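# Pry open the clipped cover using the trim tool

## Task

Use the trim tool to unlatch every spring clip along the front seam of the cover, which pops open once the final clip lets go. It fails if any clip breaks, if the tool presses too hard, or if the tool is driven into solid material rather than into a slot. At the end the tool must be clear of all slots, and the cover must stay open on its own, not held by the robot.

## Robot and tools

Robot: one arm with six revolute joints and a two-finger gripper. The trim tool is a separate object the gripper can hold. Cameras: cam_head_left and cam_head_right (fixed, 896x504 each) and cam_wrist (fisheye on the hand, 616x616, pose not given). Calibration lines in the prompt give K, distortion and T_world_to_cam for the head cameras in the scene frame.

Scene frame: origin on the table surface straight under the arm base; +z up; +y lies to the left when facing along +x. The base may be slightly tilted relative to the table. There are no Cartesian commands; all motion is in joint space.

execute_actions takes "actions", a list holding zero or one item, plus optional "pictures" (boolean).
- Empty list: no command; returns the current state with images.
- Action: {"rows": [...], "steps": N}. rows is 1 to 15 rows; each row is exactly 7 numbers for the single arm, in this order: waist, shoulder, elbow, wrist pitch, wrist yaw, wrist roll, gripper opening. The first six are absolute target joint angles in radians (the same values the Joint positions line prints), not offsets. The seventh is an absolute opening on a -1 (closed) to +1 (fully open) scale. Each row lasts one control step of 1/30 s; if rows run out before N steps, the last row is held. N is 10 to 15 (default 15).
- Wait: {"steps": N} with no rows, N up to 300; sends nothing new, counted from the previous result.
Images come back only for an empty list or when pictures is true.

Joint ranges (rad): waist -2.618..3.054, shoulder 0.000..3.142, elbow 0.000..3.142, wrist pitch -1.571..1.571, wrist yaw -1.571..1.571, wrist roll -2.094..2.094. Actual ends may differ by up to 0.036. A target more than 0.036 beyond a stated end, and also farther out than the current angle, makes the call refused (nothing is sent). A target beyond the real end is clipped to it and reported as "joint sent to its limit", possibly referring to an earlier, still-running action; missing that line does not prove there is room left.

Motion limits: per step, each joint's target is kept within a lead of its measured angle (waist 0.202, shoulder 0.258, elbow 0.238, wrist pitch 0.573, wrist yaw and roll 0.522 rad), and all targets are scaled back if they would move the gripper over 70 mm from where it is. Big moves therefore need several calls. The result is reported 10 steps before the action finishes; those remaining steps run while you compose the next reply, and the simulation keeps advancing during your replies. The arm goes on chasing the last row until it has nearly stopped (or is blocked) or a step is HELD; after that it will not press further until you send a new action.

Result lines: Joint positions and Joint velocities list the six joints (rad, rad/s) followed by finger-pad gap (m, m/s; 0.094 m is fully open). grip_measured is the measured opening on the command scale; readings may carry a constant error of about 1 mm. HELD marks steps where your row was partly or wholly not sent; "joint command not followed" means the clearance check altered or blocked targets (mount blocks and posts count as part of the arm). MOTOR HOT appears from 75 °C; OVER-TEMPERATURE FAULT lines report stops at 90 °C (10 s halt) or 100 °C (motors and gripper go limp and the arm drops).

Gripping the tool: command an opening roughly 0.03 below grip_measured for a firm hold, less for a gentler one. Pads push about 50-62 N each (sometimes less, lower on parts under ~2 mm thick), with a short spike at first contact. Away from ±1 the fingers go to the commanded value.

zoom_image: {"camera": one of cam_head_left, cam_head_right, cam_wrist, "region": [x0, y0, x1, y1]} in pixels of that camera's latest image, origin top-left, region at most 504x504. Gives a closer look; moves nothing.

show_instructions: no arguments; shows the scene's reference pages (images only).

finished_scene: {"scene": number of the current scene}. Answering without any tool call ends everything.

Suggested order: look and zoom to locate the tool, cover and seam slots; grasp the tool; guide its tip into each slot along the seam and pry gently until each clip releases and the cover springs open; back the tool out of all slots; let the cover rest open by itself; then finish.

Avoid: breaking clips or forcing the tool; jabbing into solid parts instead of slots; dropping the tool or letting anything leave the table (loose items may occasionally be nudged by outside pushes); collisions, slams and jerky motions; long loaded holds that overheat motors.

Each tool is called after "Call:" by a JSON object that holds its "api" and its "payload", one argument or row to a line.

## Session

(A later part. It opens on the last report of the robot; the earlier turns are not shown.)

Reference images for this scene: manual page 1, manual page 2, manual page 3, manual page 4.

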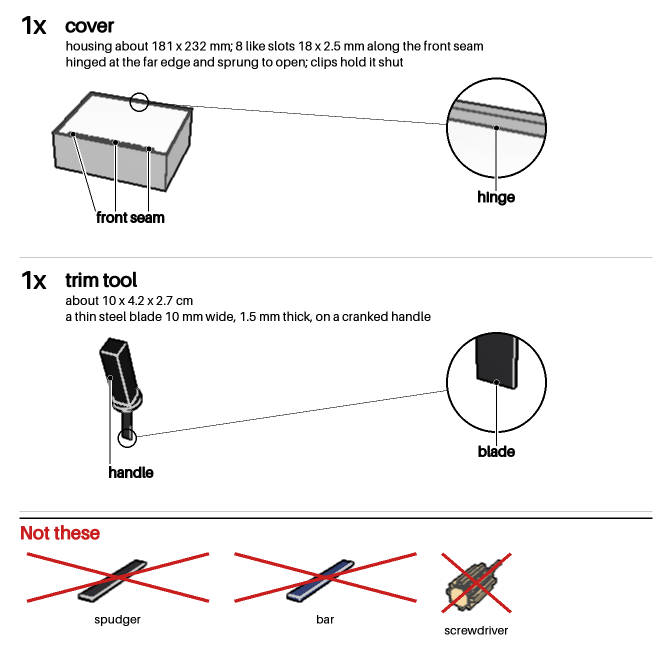

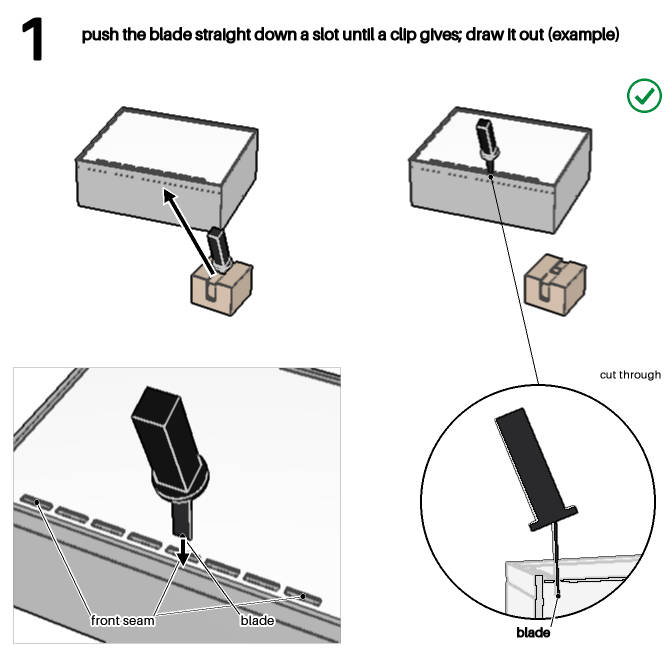

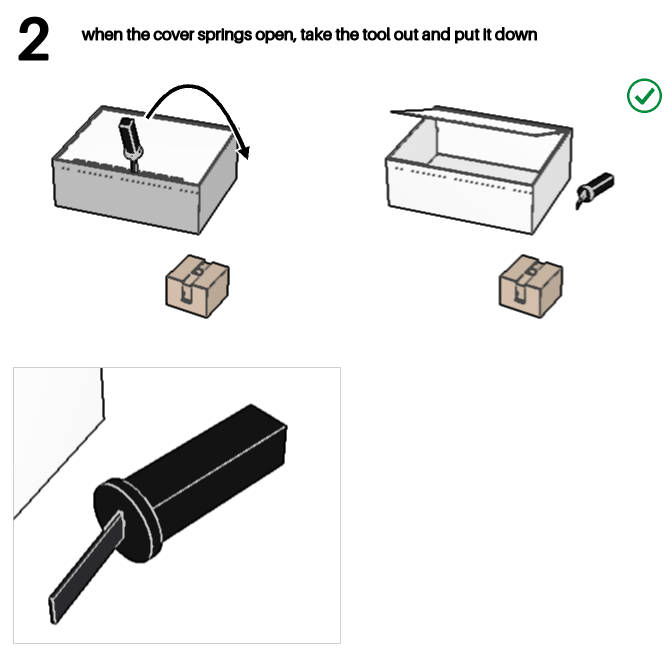

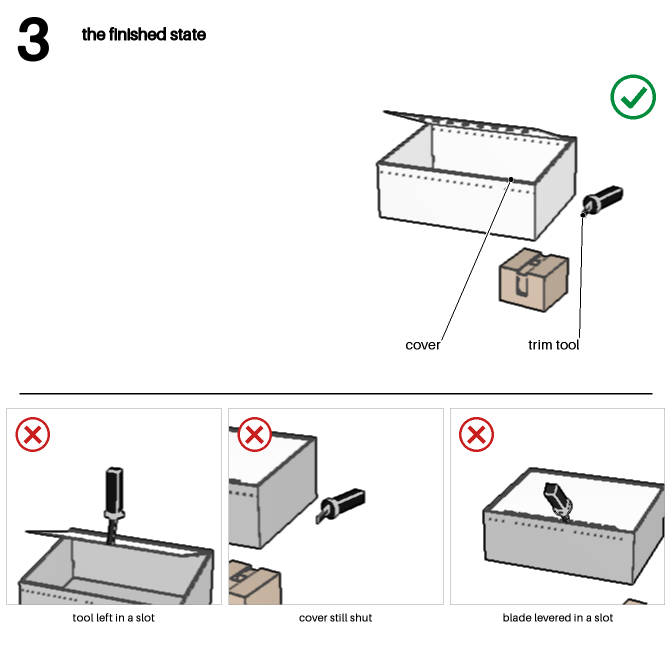

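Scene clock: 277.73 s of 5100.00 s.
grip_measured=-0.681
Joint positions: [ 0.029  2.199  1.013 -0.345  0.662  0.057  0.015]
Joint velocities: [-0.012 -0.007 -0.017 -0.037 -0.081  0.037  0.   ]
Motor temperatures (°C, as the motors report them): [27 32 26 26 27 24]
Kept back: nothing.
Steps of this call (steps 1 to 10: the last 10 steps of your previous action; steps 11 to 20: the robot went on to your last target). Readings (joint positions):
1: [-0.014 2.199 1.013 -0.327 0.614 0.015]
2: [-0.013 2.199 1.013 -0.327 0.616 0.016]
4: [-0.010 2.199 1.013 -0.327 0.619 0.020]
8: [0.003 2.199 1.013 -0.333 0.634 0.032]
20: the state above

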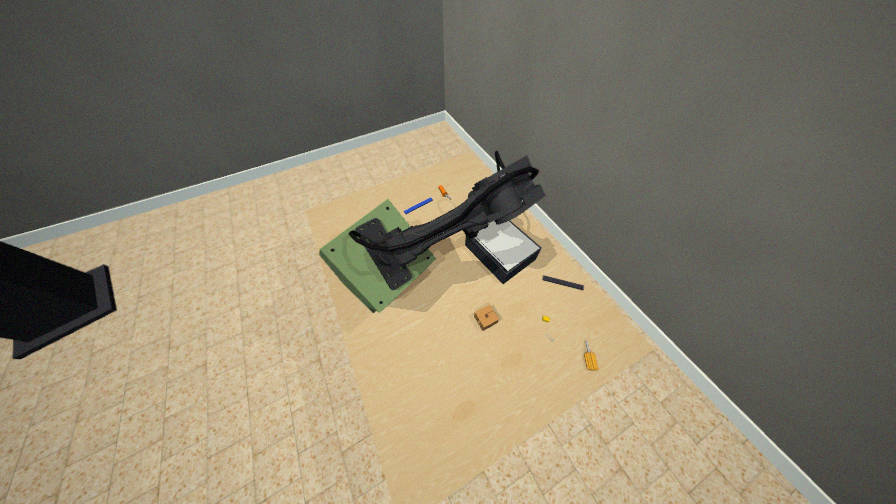

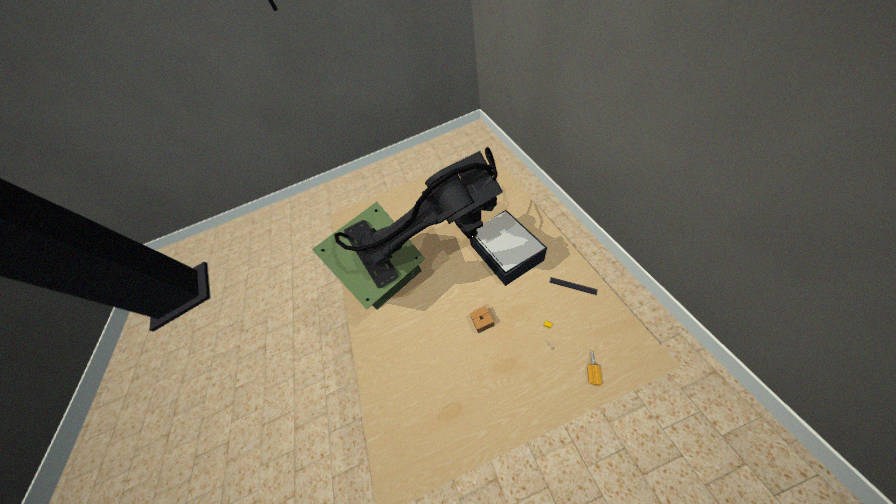

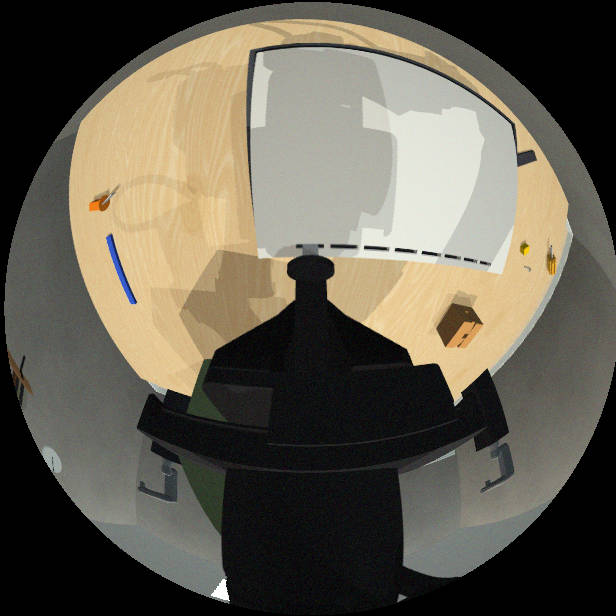

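Call:
{"api": "execute_actions", "payload": {
  "actions": []
}}

Scene clock: 278.03 s of 5100.00 s.
grip_measured=-0.681
Joint positions: [ 0.029  2.199  1.013 -0.345  0.662  0.057  0.015]
Joint velocities: [ 0.007 -0.002 -0.007  0.022 -0.037 -0.037  0.001]
Motor temperatures (°C, as the motors report them): [27 32 26 26 27 24]
Kept back: nothing.
Steps of this call (steps 1 to 9: the robot went on to your last target). Readings (joint positions):
1: [0.029 2.199 1.013 -0.345 0.662 0.057]
2: [0.029 2.199 1.013 -0.345 0.662 0.057]
4: [0.029 2.199 1.013 -0.345 0.662 0.057]
8: [0.029 2.199 1.013 -0.345 0.662 0.057]
9: the state above

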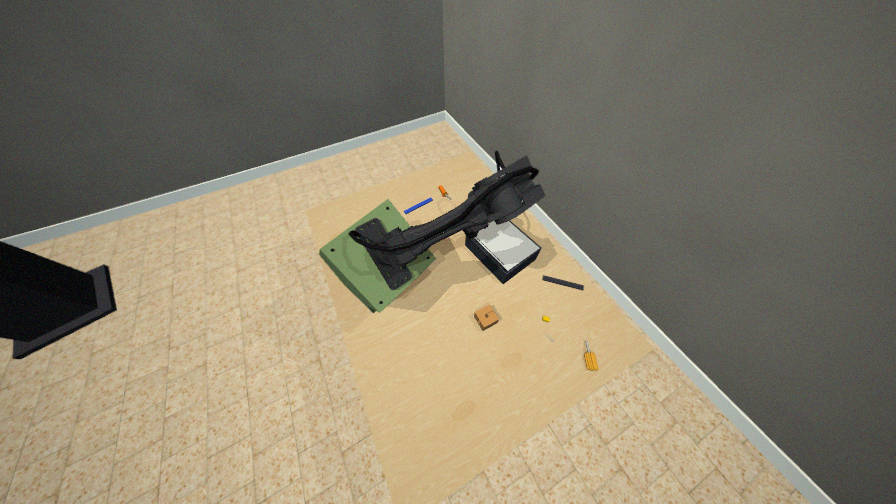

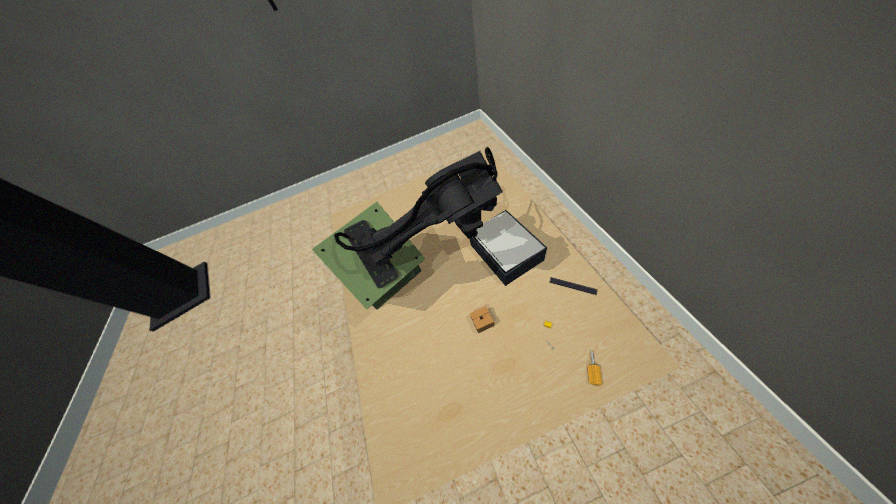

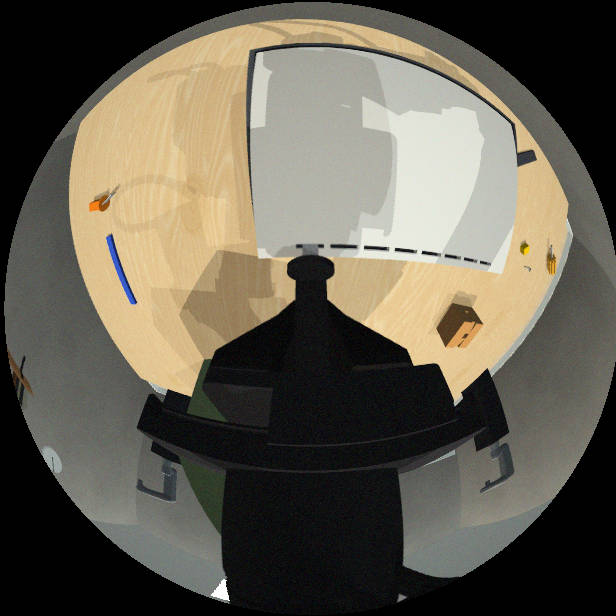

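Call:
{"api": "execute_actions", "payload": {
  "actions": [
    {"rows":[[0.032,2.201,1.025,-0.350,0.662,0.060,-0.715],[0.033,2.201,1.032,-0.355,0.662,0.064,-0.715],[0.034,2.201,1.038,-0.362,0.661,0.068,-0.715],[0.035,2.201,1.043,-0.370,0.660,0.071,-0.715],[0.036,2.201,1.048,-0.378,0.659,0.074,-0.715],[0.037,2.201,1.053,-0.386,0.658,0.077,-0.715],[0.038,2.201,1.058,-0.394,0.657,0.080,-0.715],[0.039,2.201,1.063,-0.402,0.656,0.083,-0.715],[0.040,2.201,1.068,-0.410,0.655,0.086,-0.715],[0.041,2.201,1.072,-0.418,0.654,0.089,-0.715],[0.042,2.201,1.076,-0.426,0.653,0.092,-0.715],[0.043,2.201,1.080,-0.434,0.652,0.095,-0.715],[0.044,2.201,1.083,-0.442,0.652,0.098,-0.715],[0.044,2.201,1.085,-0.450,0.652,0.101,-0.715],[0.044,2.201,1.085,-0.458,0.652,0.104,-0.715]],"steps":15}
  ]
}}

Call:
{"api": "execute_actions", "payload": {
  "actions": [
    {"steps":22}
  ],
  "pictures": true
}}

Call:
{"api": "zoom_image", "payload": {
  "camera": "cam_wrist",
  "region": [211, 184, 411, 304]
}}

Scene clock: 279.03 s of 5100.00 s.
grip_measured=-0.681
Joint positions: [ 0.029  2.199  1.017 -0.341  0.662  0.059  0.015]
Joint velocities: [-0.002 -0.002  0.085 -0.081  0.007  0.007 -0.   ]
Motor temperatures (°C, as the motors report them): [27 32 26 26 27 24]
Steps of this call (steps 1 to 15: the robot went on to your last target; steps 16 to 25: nothing new was sent; steps 26 to 30: the first 5 steps of this action). Readings (joint positions):
26: [0.029 2.199 1.013 -0.343 0.662 0.057]
27: [0.029 2.199 1.013 -0.341 0.662 0.057]
29: [0.029 2.199 1.015 -0.341 0.662 0.058]
30: the state above

Scene clock: 279.77 s of 5100.00 s.
grip_measured=-0.681
Joint positions: [ 0.029  2.199  1.064 -0.416  0.655  0.092  0.015]
Joint velocities: [-0.027  0.002 -0.027 -0.051  0.037 -0.022 -0.001]
Motor temperatures (°C, as the motors report them): [27 32 26 26 27 24]
Kept back: nothing.
Steps of this call (steps 1 to 10: the last 10 steps of your previous action; steps 11 to 22: the robot went on to your last target). Readings (joint positions):
1: [0.029 2.199 1.022 -0.343 0.662 0.061]
2: [0.029 2.199 1.028 -0.346 0.662 0.063]
4: [0.029 2.199 1.036 -0.361 0.662 0.067]
8: [0.029 2.199 1.051 -0.390 0.660 0.077]
22: the state above

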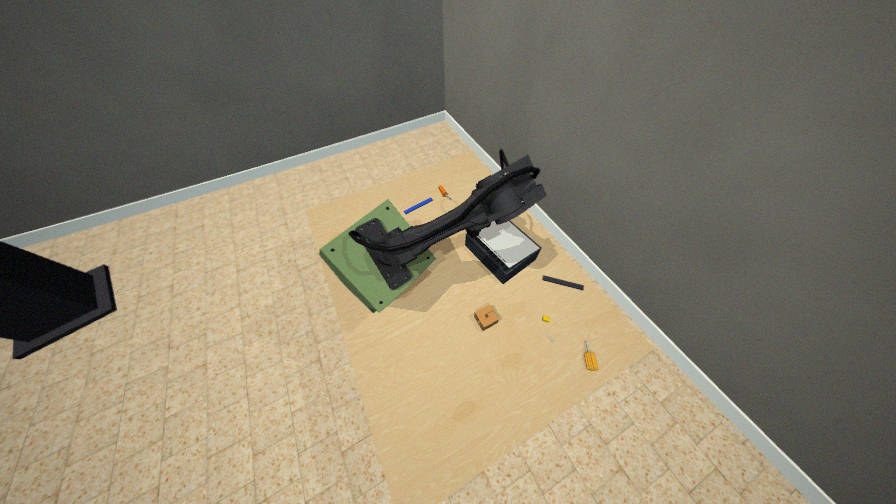

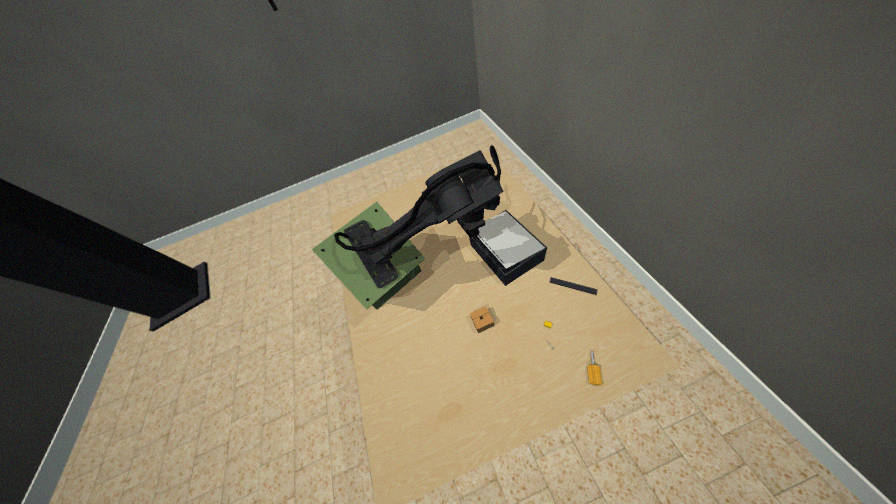

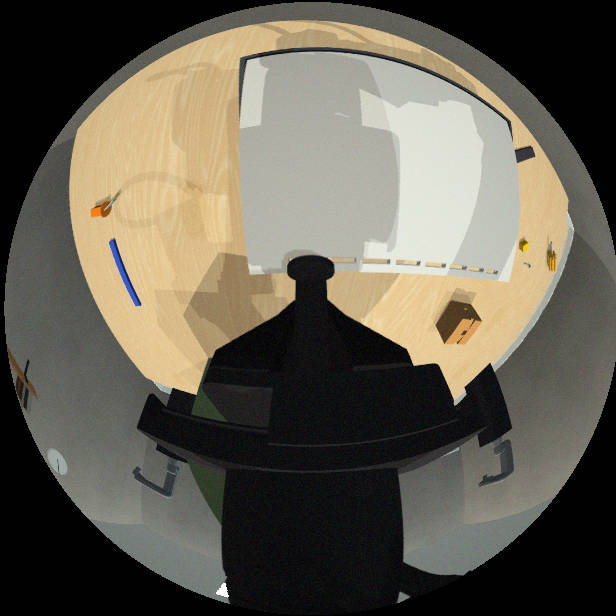

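Region (211, 184, 411, 304) of cam_wrist's 616x616 image, scaled by 2.520, with more detail than that image has; it fills the top 302 rows of this view, and the rest is white.

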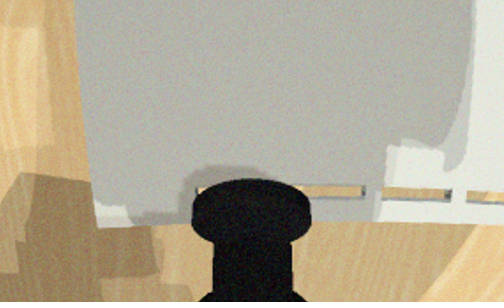

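Call:
{"api": "execute_actions", "payload": {
  "actions": [
    {"rows":[[0.046,2.201,1.088,-0.450,0.650,0.104,-0.715],[0.048,2.201,1.093,-0.452,0.649,0.106,-0.715],[0.050,2.201,1.098,-0.456,0.648,0.108,-0.715],[0.051,2.201,1.103,-0.461,0.647,0.111,-0.715],[0.052,2.201,1.108,-0.467,0.646,0.114,-0.715],[0.053,2.201,1.113,-0.474,0.645,0.117,-0.715],[0.054,2.201,1.118,-0.481,0.644,0.120,-0.715],[0.055,2.201,1.123,-0.488,0.643,0.123,-0.715],[0.056,2.201,1.128,-0.495,0.642,0.126,-0.715],[0.057,2.201,1.133,-0.502,0.641,0.129,-0.715],[0.058,2.201,1.138,-0.509,0.640,0.132,-0.715],[0.059,2.201,1.142,-0.516,0.640,0.135,-0.715],[0.060,2.201,1.145,-0.523,0.640,0.138,-0.715],[0.060,2.201,1.145,-0.530,0.640,0.141,-0.715]],"steps":14}
  ]
}}

Call:
{"api": "execute_actions", "payload": {
  "actions": [
    {"steps":22}
  ],
  "pictures": true
}}

Call:
{"api": "zoom_image", "payload": {
  "camera": "cam_head_right",
  "region": [420, 140, 600, 300]
}}

Scene clock: 280.83 s of 5100.00 s.
grip_measured=-0.681
Joint positions: [ 0.029  2.199  1.069 -0.422  0.652  0.095  0.015]
Joint velocities: [-0.007 -0.017  0.09  -0.139 -0.037  0.037  0.   ]
Motor temperatures (°C, as the motors report them): [27 32 26 26 27 24]
Steps of this call (steps 1 to 15: the robot went on to your last target; steps 16 to 28: nothing new was sent; steps 29 to 32: the first 4 steps of this action). Readings (joint positions):
29: [0.029 2.199 1.064 -0.416 0.654 0.093]
30: [0.029 2.199 1.064 -0.416 0.654 0.093]
32: the state above

Scene clock: 281.57 s of 5100.00 s.
grip_measured=-0.681
Joint positions: [ 0.041  2.199  1.117 -0.512  0.644  0.13   0.015]
Joint velocities: [ 0.012 -0.007  0.012 -0.037  0.007  0.007  0.001]
Motor temperatures (°C, as the motors report them): [27 32 26 26 27 24]
Kept back: nothing.
Steps of this call (steps 1 to 10: the last 10 steps of your previous action; steps 11 to 22: the robot went on to your last target). Readings (joint positions):
1: [0.030 2.199 1.073 -0.429 0.651 0.097]
2: [0.031 2.199 1.077 -0.436 0.651 0.099]
4: [0.033 2.199 1.085 -0.452 0.650 0.104]
8: [0.038 2.199 1.103 -0.484 0.648 0.114]
22: the state above

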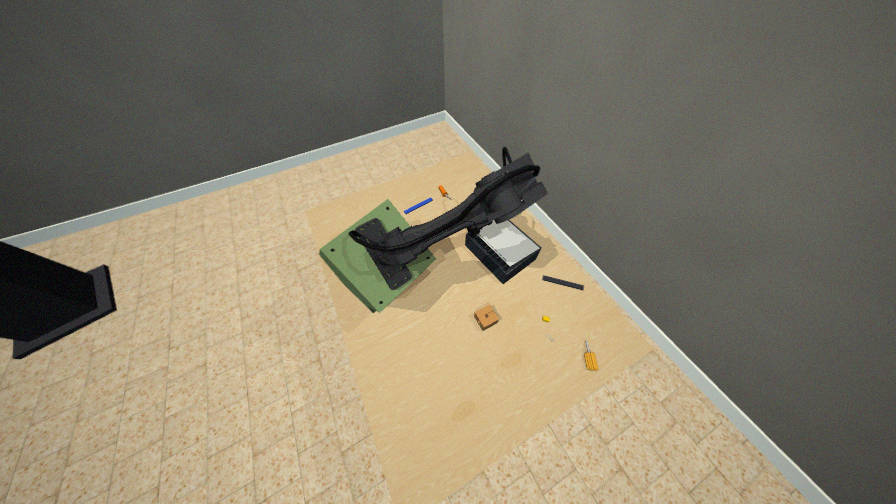

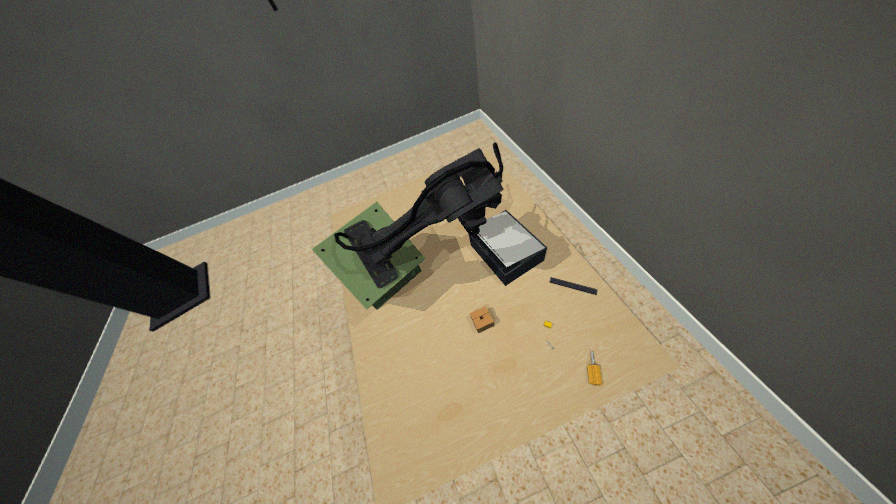

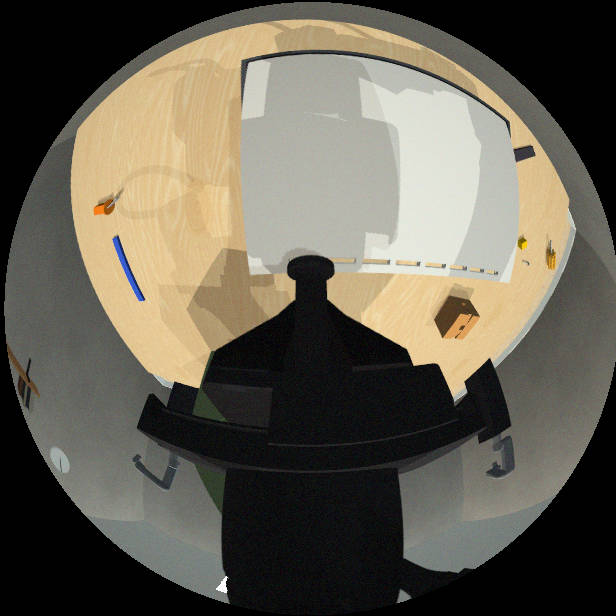

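Region (420, 140, 600, 300) of cam_head_right's 896x504 image, scaled by 2.800, with more detail than that image has.

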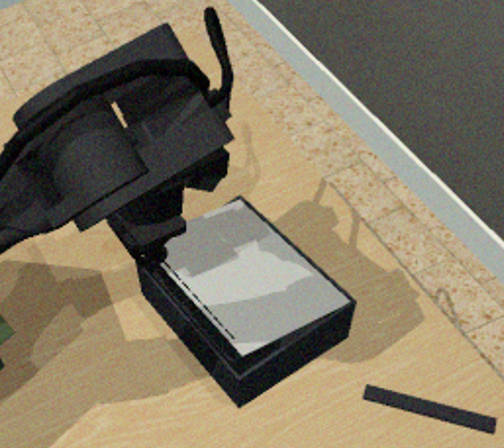

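Call:
{"api": "execute_actions", "payload": {
  "actions": [
    {"rows":[[0.061,2.201,1.150,-0.535,0.637,0.143,-0.715],[0.062,2.201,1.155,-0.542,0.636,0.146,-0.715],[0.063,2.201,1.160,-0.550,0.635,0.149,-0.715],[0.064,2.201,1.165,-0.558,0.634,0.152,-0.715],[0.065,2.201,1.170,-0.566,0.633,0.155,-0.715],[0.066,2.201,1.175,-0.574,0.632,0.158,-0.715],[0.067,2.201,1.180,-0.582,0.631,0.161,-0.715],[0.068,2.201,1.185,-0.590,0.630,0.164,-0.715],[0.069,2.201,1.190,-0.598,0.629,0.167,-0.715],[0.070,2.201,1.195,-0.606,0.628,0.170,-0.715],[0.071,2.201,1.200,-0.614,0.627,0.173,-0.715],[0.072,2.201,1.205,-0.622,0.626,0.176,-0.715],[0.073,2.201,1.210,-0.630,0.625,0.179,-0.715],[0.074,2.201,1.215,-0.638,0.624,0.182,-0.715],[0.075,2.201,1.220,-0.646,0.623,0.185,-0.715]],"steps":15}
  ]
}}

Call:
{"api": "execute_actions", "payload": {
  "actions": [
    {"steps":20}
  ],
  "pictures": true
}}

Call:
{"api": "zoom_image", "payload": {
  "camera": "cam_head_right",
  "region": [420, 140, 600, 300]
}}

Scene clock: 282.37 s of 5100.00 s.
grip_measured=-0.682
Joint positions: [ 0.042  2.199  1.13  -0.533  0.638  0.137  0.015]
Joint velocities: [ 0.012  0.007  0.134 -0.212  0.022  0.022  0.001]
Motor temperatures (°C, as the motors report them): [27 32 27 26 27 24]
Steps of this call (steps 1 to 15: the robot went on to your last target; steps 16 to 19: nothing new was sent; steps 20 to 24: the first 5 steps of this action). Readings (joint positions):
20: [0.041 2.199 1.117 -0.513 0.644 0.131]
21: [0.041 2.199 1.118 -0.514 0.643 0.132]
23: [0.041 2.199 1.125 -0.525 0.640 0.135]
24: the state above

Scene clock: 283.03 s of 5100.00 s.
grip_measured=-0.682
Joint positions: [ 0.056  2.199  1.189 -0.636  0.623  0.173  0.015]
Joint velocities: [-0.002 -0.012  0.007 -0.037  0.007  0.022  0.   ]
Motor temperatures (°C, as the motors report them): [27 32 27 26 27 24]
Kept back: nothing.
Steps of this call (steps 1 to 10: the last 10 steps of your previous action; steps 11 to 20: the robot went on to your last target). Readings (joint positions):
1: [0.043 2.199 1.135 -0.541 0.637 0.139]
2: [0.044 2.199 1.140 -0.549 0.636 0.141]
4: [0.047 2.199 1.149 -0.567 0.635 0.146]
8: [0.051 2.199 1.169 -0.600 0.630 0.157]
20: the state above

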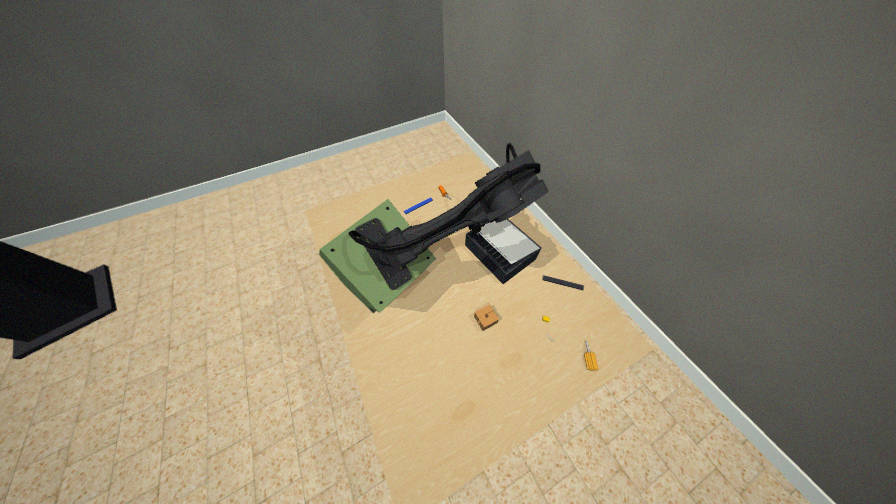

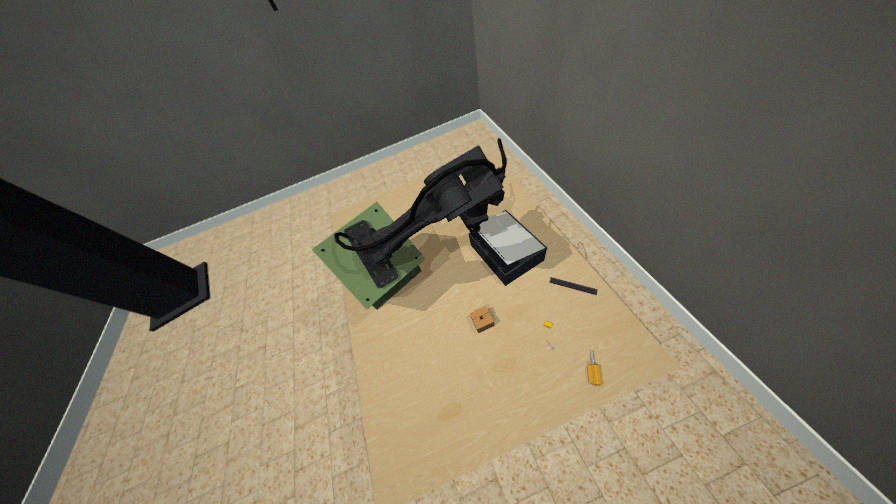

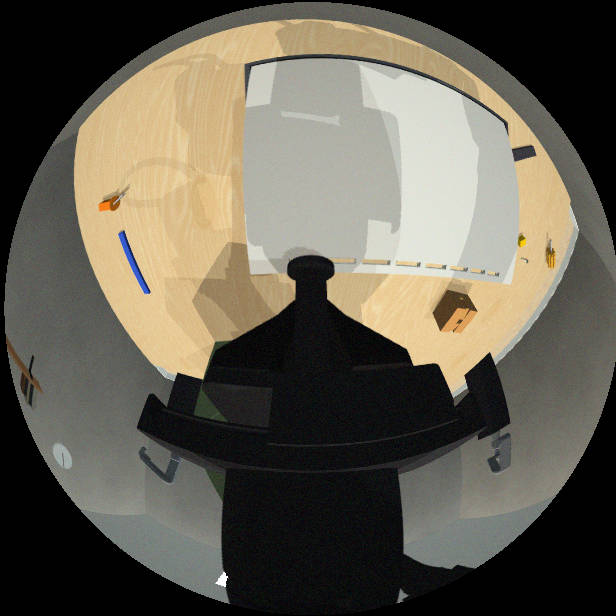

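Region (420, 140, 600, 300) of cam_head_right's 896x504 image, scaled by 2.800, with more detail than that image has.

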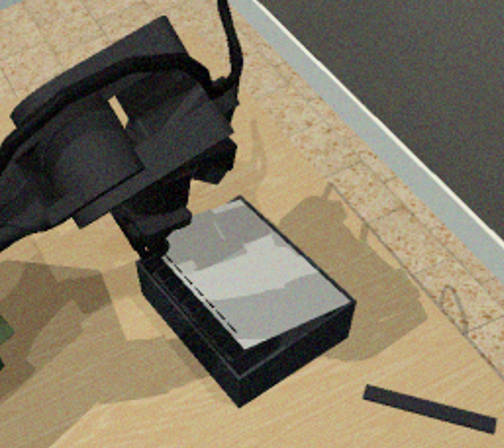

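Cover still on the collar. Continue.

Call:
{"api": "execute_actions", "payload": {
  "actions": [
    {"rows":[[0.076,2.201,1.225,-0.654,0.620,0.187,-0.715],[0.077,2.201,1.230,-0.662,0.619,0.190,-0.715],[0.078,2.201,1.235,-0.670,0.618,0.193,-0.715],[0.079,2.201,1.240,-0.678,0.617,0.196,-0.715],[0.080,2.201,1.245,-0.686,0.616,0.199,-0.715],[0.081,2.201,1.250,-0.694,0.615,0.202,-0.715],[0.082,2.201,1.255,-0.702,0.614,0.205,-0.715],[0.083,2.201,1.260,-0.710,0.613,0.208,-0.715],[0.084,2.201,1.265,-0.718,0.612,0.211,-0.715],[0.085,2.201,1.270,-0.726,0.611,0.214,-0.715],[0.086,2.201,1.275,-0.734,0.610,0.217,-0.715],[0.087,2.201,1.280,-0.742,0.609,0.220,-0.715],[0.088,2.201,1.285,-0.750,0.608,0.223,-0.715],[0.089,2.201,1.290,-0.758,0.607,0.226,-0.715],[0.090,2.201,1.295,-0.766,0.606,0.229,-0.715]],"steps":15}
  ]
}}

Call:
{"api": "execute_actions", "payload": {
  "actions": [
    {"steps":20}
  ],
  "pictures": true
}}

Call:
{"api": "zoom_image", "payload": {
  "camera": "cam_head_right",
  "region": [420, 140, 600, 300]
}}

Scene clock: 284.00 s of 5100.00 s.
grip_measured=-0.682
Joint positions: [ 0.057  2.199  1.204 -0.658  0.617  0.18   0.015]
Joint velocities: [ 0.027 -0.012  0.139 -0.242 -0.125  0.007 -0.   ]
Motor temperatures (°C, as the motors report them): [27 32 27 26 27 24]
Steps of this call (steps 1 to 15: the robot went on to your last target; steps 16 to 24: nothing new was sent; steps 25 to 29: the first 5 steps of this action). Readings (joint positions):
25: [0.056 2.199 1.190 -0.637 0.623 0.175]
26: [0.056 2.199 1.191 -0.639 0.622 0.175]
28: [0.056 2.199 1.199 -0.650 0.618 0.178]
29: the state above

Scene clock: 284.67 s of 5100.00 s.
grip_measured=-0.682
Joint positions: [ 0.071  2.199  1.263 -0.754  0.6    0.216  0.015]
Joint velocities: [ 0.007  0.002  0.007  0.007 -0.037  0.066 -0.001]
Motor temperatures (°C, as the motors report them): [27 32 27 26 27 24]
Kept back: nothing.
Steps of this call (steps 1 to 10: the last 10 steps of your previous action; steps 11 to 20: the robot went on to your last target). Readings (joint positions):
1: [0.058 2.199 1.208 -0.665 0.616 0.182]
2: [0.059 2.199 1.213 -0.673 0.615 0.185]
4: [0.062 2.199 1.223 -0.689 0.613 0.189]
8: [0.067 2.199 1.243 -0.721 0.607 0.200]
20: the state above

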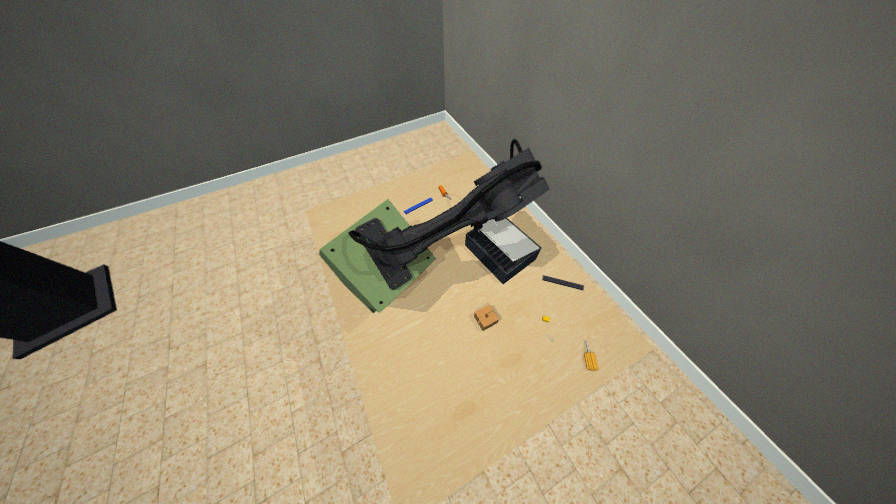

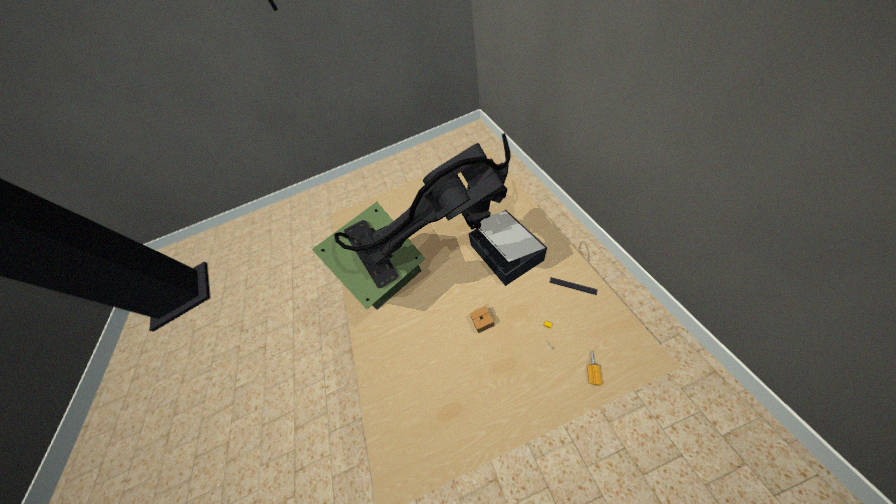

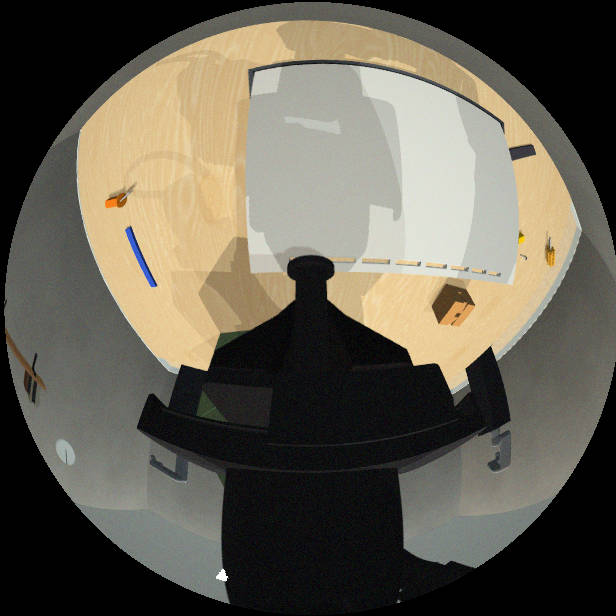

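Region (420, 140, 600, 300) of cam_head_right's 896x504 image, scaled by 2.800, with more detail than that image has.

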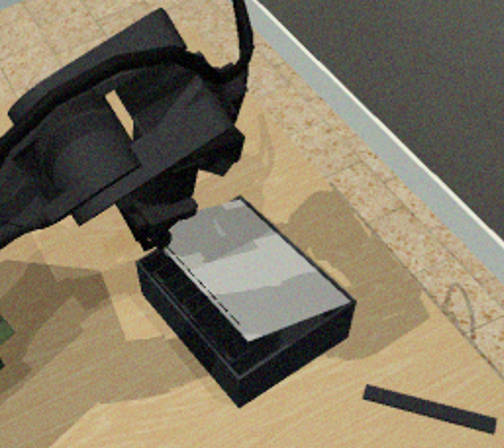

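Call:
{"api": "execute_actions", "payload": {
  "actions": [
    {"rows":[[0.091,2.201,1.300,-0.772,0.598,0.231,-0.715],[0.092,2.201,1.305,-0.780,0.597,0.234,-0.715],[0.093,2.201,1.310,-0.788,0.596,0.237,-0.715],[0.094,2.201,1.315,-0.796,0.595,0.240,-0.715],[0.095,2.201,1.320,-0.804,0.594,0.243,-0.715],[0.096,2.201,1.325,-0.812,0.593,0.246,-0.715],[0.097,2.201,1.330,-0.820,0.592,0.249,-0.715],[0.098,2.201,1.335,-0.828,0.591,0.252,-0.715],[0.099,2.201,1.340,-0.836,0.590,0.255,-0.715],[0.100,2.201,1.345,-0.844,0.589,0.258,-0.715],[0.101,2.201,1.350,-0.852,0.588,0.261,-0.715],[0.102,2.201,1.355,-0.860,0.587,0.264,-0.715],[0.103,2.201,1.360,-0.868,0.586,0.267,-0.715],[0.104,2.201,1.365,-0.876,0.585,0.270,-0.715],[0.105,2.201,1.370,-0.884,0.584,0.273,-0.715]],"steps":15}
  ]
}}

Call:
{"api": "execute_actions", "payload": {
  "actions": [
    {"steps":20}
  ],
  "pictures": true
}}

Call:
{"api": "zoom_image", "payload": {
  "camera": "cam_head_right",
  "region": [420, 140, 600, 300]
}}

Scene clock: 285.60 s of 5100.00 s.
grip_measured=-0.682
Joint positions: [ 0.071  2.199  1.277 -0.776  0.592  0.223  0.015]
Joint velocities: [ 0.012 -0.002  0.134 -0.154 -0.081 -0.051 -0.001]
Motor temperatures (°C, as the motors report them): [27 32 27 26 27 24]
Steps of this call (steps 1 to 15: the robot went on to your last target; steps 16 to 23: nothing new was sent; steps 24 to 28: the first 5 steps of this action). Readings (joint positions):
24: [0.071 2.199 1.263 -0.755 0.599 0.218]
25: [0.071 2.199 1.264 -0.757 0.598 0.219]
27: [0.071 2.199 1.272 -0.768 0.594 0.222]
28: the state above

Scene clock: 286.27 s of 5100.00 s.
grip_measured=-0.682
Joint positions: [ 0.084  2.199  1.334 -0.882  0.572  0.259  0.015]
Joint velocities: [-0.002 -0.012 -0.007 -0.022 -0.022 -0.066  0.001]
Motor temperatures (°C, as the motors report them): [27 32 27 26 27 24]
Kept back: nothing.
Steps of this call (steps 1 to 10: the last 10 steps of your previous action; steps 11 to 20: the robot went on to your last target). Readings (joint positions):
1: [0.072 2.199 1.281 -0.783 0.589 0.225]
2: [0.072 2.199 1.285 -0.791 0.587 0.227]
4: [0.074 2.199 1.295 -0.808 0.584 0.232]
8: [0.079 2.199 1.314 -0.843 0.579 0.243]
20: the state above

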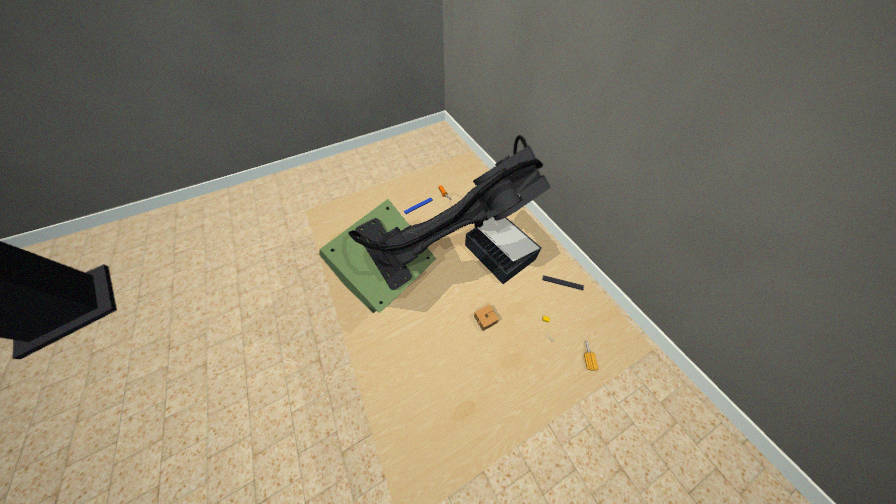

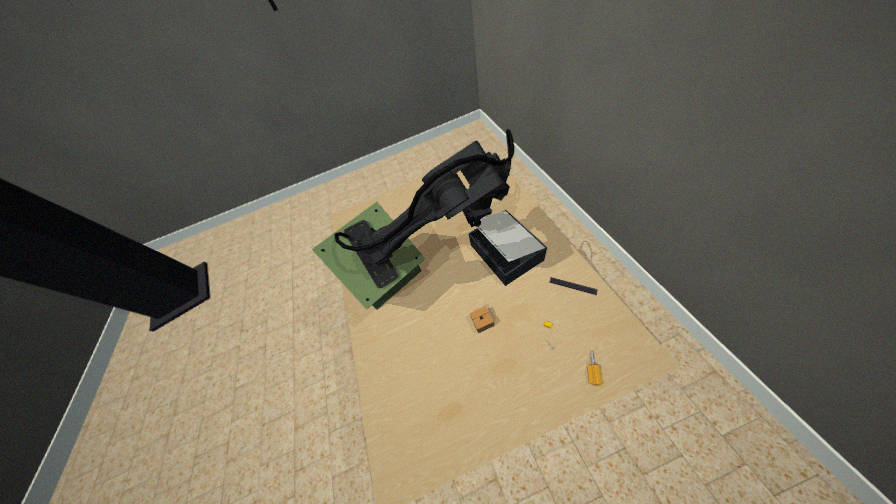

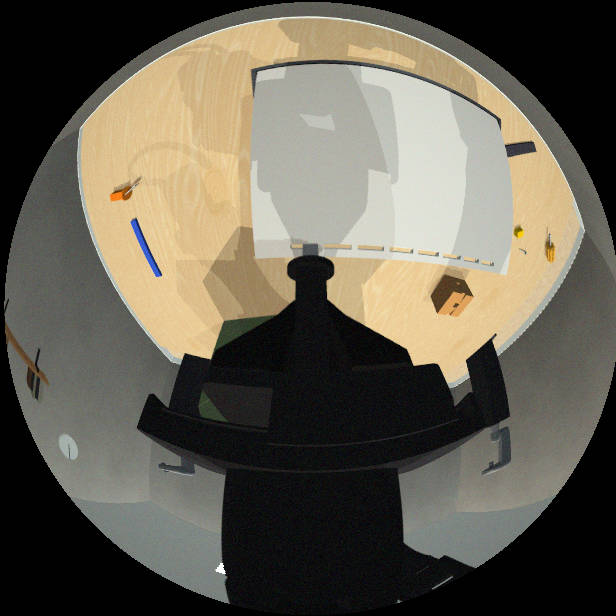

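Region (420, 140, 600, 300) of cam_head_right's 896x504 image, scaled by 2.800, with more detail than that image has.

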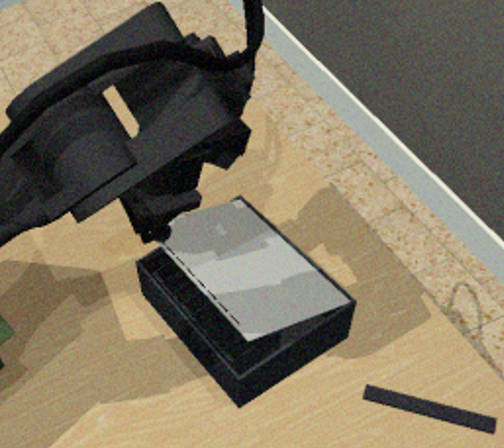

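Call:
{"api": "zoom_image", "payload": {
  "camera": "cam_wrist",
  "region": [241, 184, 381, 274]
}}

Region (241, 184, 381, 274) of cam_wrist's 616x616 image, scaled by 3.600, with more detail than that image has; it fills the top 324 rows of this view, and the rest is white.

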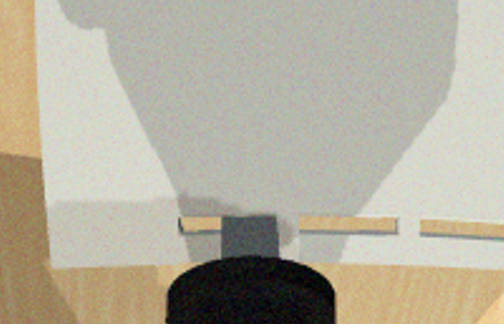

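Call:
{"api": "execute_actions", "payload": {
  "actions": [
    {"rows":[[0.108,2.196,1.372,-0.895,0.565,0.275,-0.715],[0.111,2.192,1.376,-0.903,0.560,0.279,-0.715],[0.114,2.189,1.380,-0.912,0.556,0.283,-0.715],[0.117,2.186,1.384,-0.921,0.554,0.287,-0.715],[0.120,2.184,1.388,-0.930,0.552,0.291,-0.715],[0.123,2.182,1.392,-0.939,0.550,0.295,-0.715],[0.126,2.180,1.396,-0.948,0.548,0.299,-0.715],[0.129,2.178,1.400,-0.957,0.547,0.303,-0.715],[0.132,2.176,1.404,-0.966,0.546,0.307,-0.715],[0.135,2.174,1.408,-0.975,0.545,0.311,-0.715],[0.139,2.172,1.412,-0.984,0.544,0.315,-0.715],[0.143,2.170,1.416,-0.994,0.543,0.319,-0.715],[0.146,2.167,1.420,-1.004,0.542,0.323,-0.715],[0.150,2.164,1.423,-1.014,0.541,0.327,-0.715],[0.153,2.161,1.426,-1.023,0.540,0.331,-0.715]],"steps":15}
  ]
}}

Call:
{"api": "execute_actions", "payload": {
  "actions": [
    {"steps":22}
  ],
  "pictures": true
}}

Call:
{"api": "zoom_image", "payload": {
  "camera": "cam_wrist",
  "region": [211, 164, 411, 284]
}}

Scene clock: 287.77 s of 5100.00 s.
grip_measured=-0.682
Joint positions: [ 0.088  2.199  1.346 -0.902  0.566  0.27   0.015]
Joint velocities: [ 0.042 -0.007  0.129 -0.227 -0.095  0.051 -0.001]
Motor temperatures (°C, as the motors report them): [27 32 27 26 27 24]
Steps of this call (steps 1 to 15: the robot went on to your last target; steps 16 to 40: nothing new was sent; steps 41 to 45: the first 5 steps of this action). Readings (joint positions):
41: [0.084 2.199 1.334 -0.883 0.570 0.261]
42: [0.084 2.199 1.335 -0.885 0.569 0.263]
44: [0.086 2.199 1.341 -0.895 0.567 0.267]
45: the state above

Scene clock: 288.50 s of 5100.00 s.
grip_measured=-0.682
Joint positions: [ 0.134  2.177  1.4   -1.005  0.552  0.321  0.015]
Joint velocities: [ 0.007  0.012  0.002 -0.11  -0.037 -0.066 -0.   ]
Motor temperatures (°C, as the motors report them): [27 32 27 26 27 24]
Kept back: nothing.
Steps of this call (steps 1 to 10: the last 10 steps of your previous action; steps 11 to 22: the robot went on to your last target). Readings (joint positions):
1: [0.091 2.199 1.351 -0.911 0.565 0.273]
2: [0.094 2.199 1.355 -0.920 0.564 0.276]
4: [0.101 2.199 1.363 -0.936 0.561 0.284]
8: [0.115 2.198 1.380 -0.969 0.556 0.299]
22: the state above

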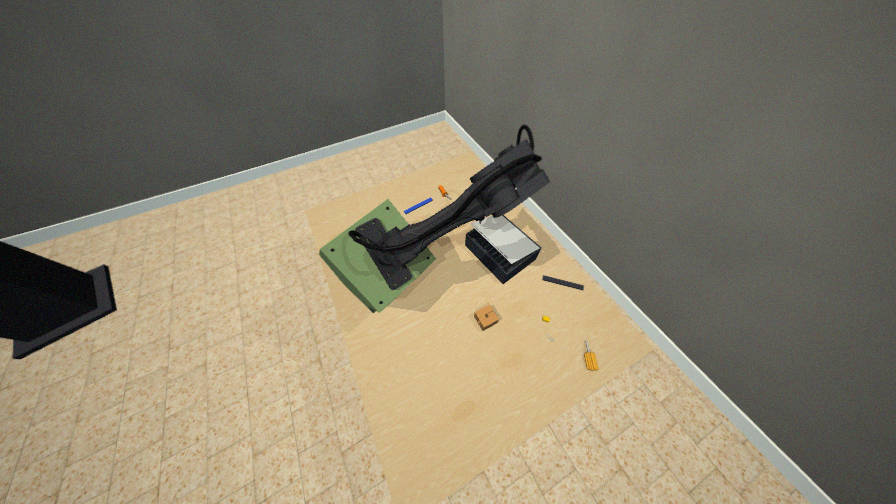

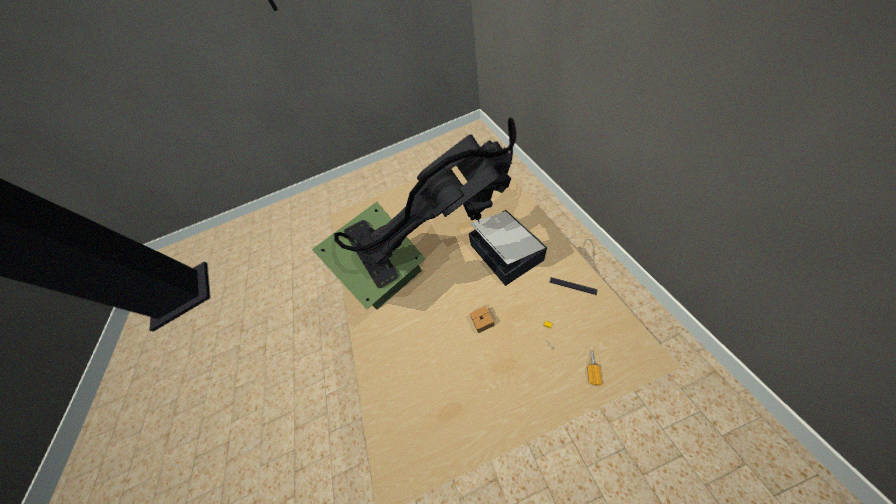

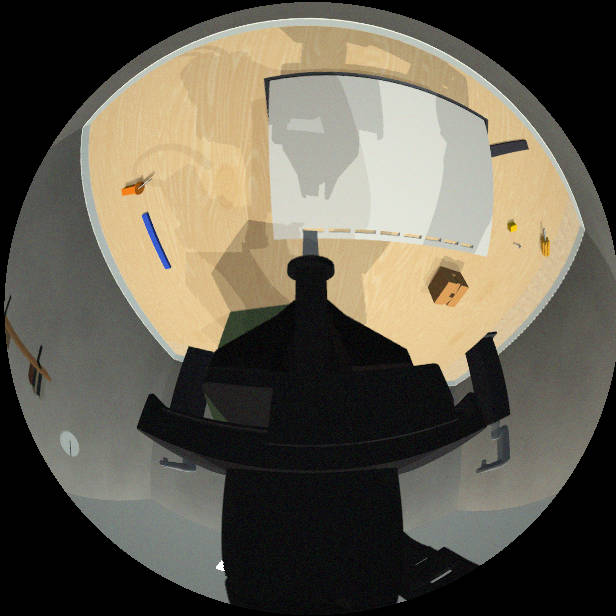

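Region (211, 164, 411, 284) of cam_wrist's 616x616 image, scaled by 2.520, with more detail than that image has; it fills the top 302 rows of this view, and the rest is white.

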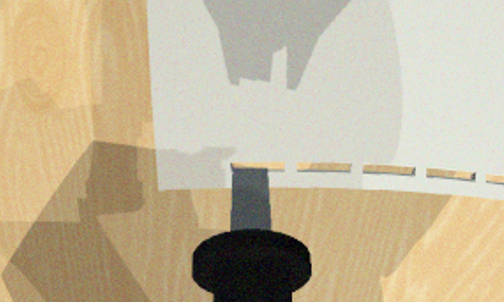

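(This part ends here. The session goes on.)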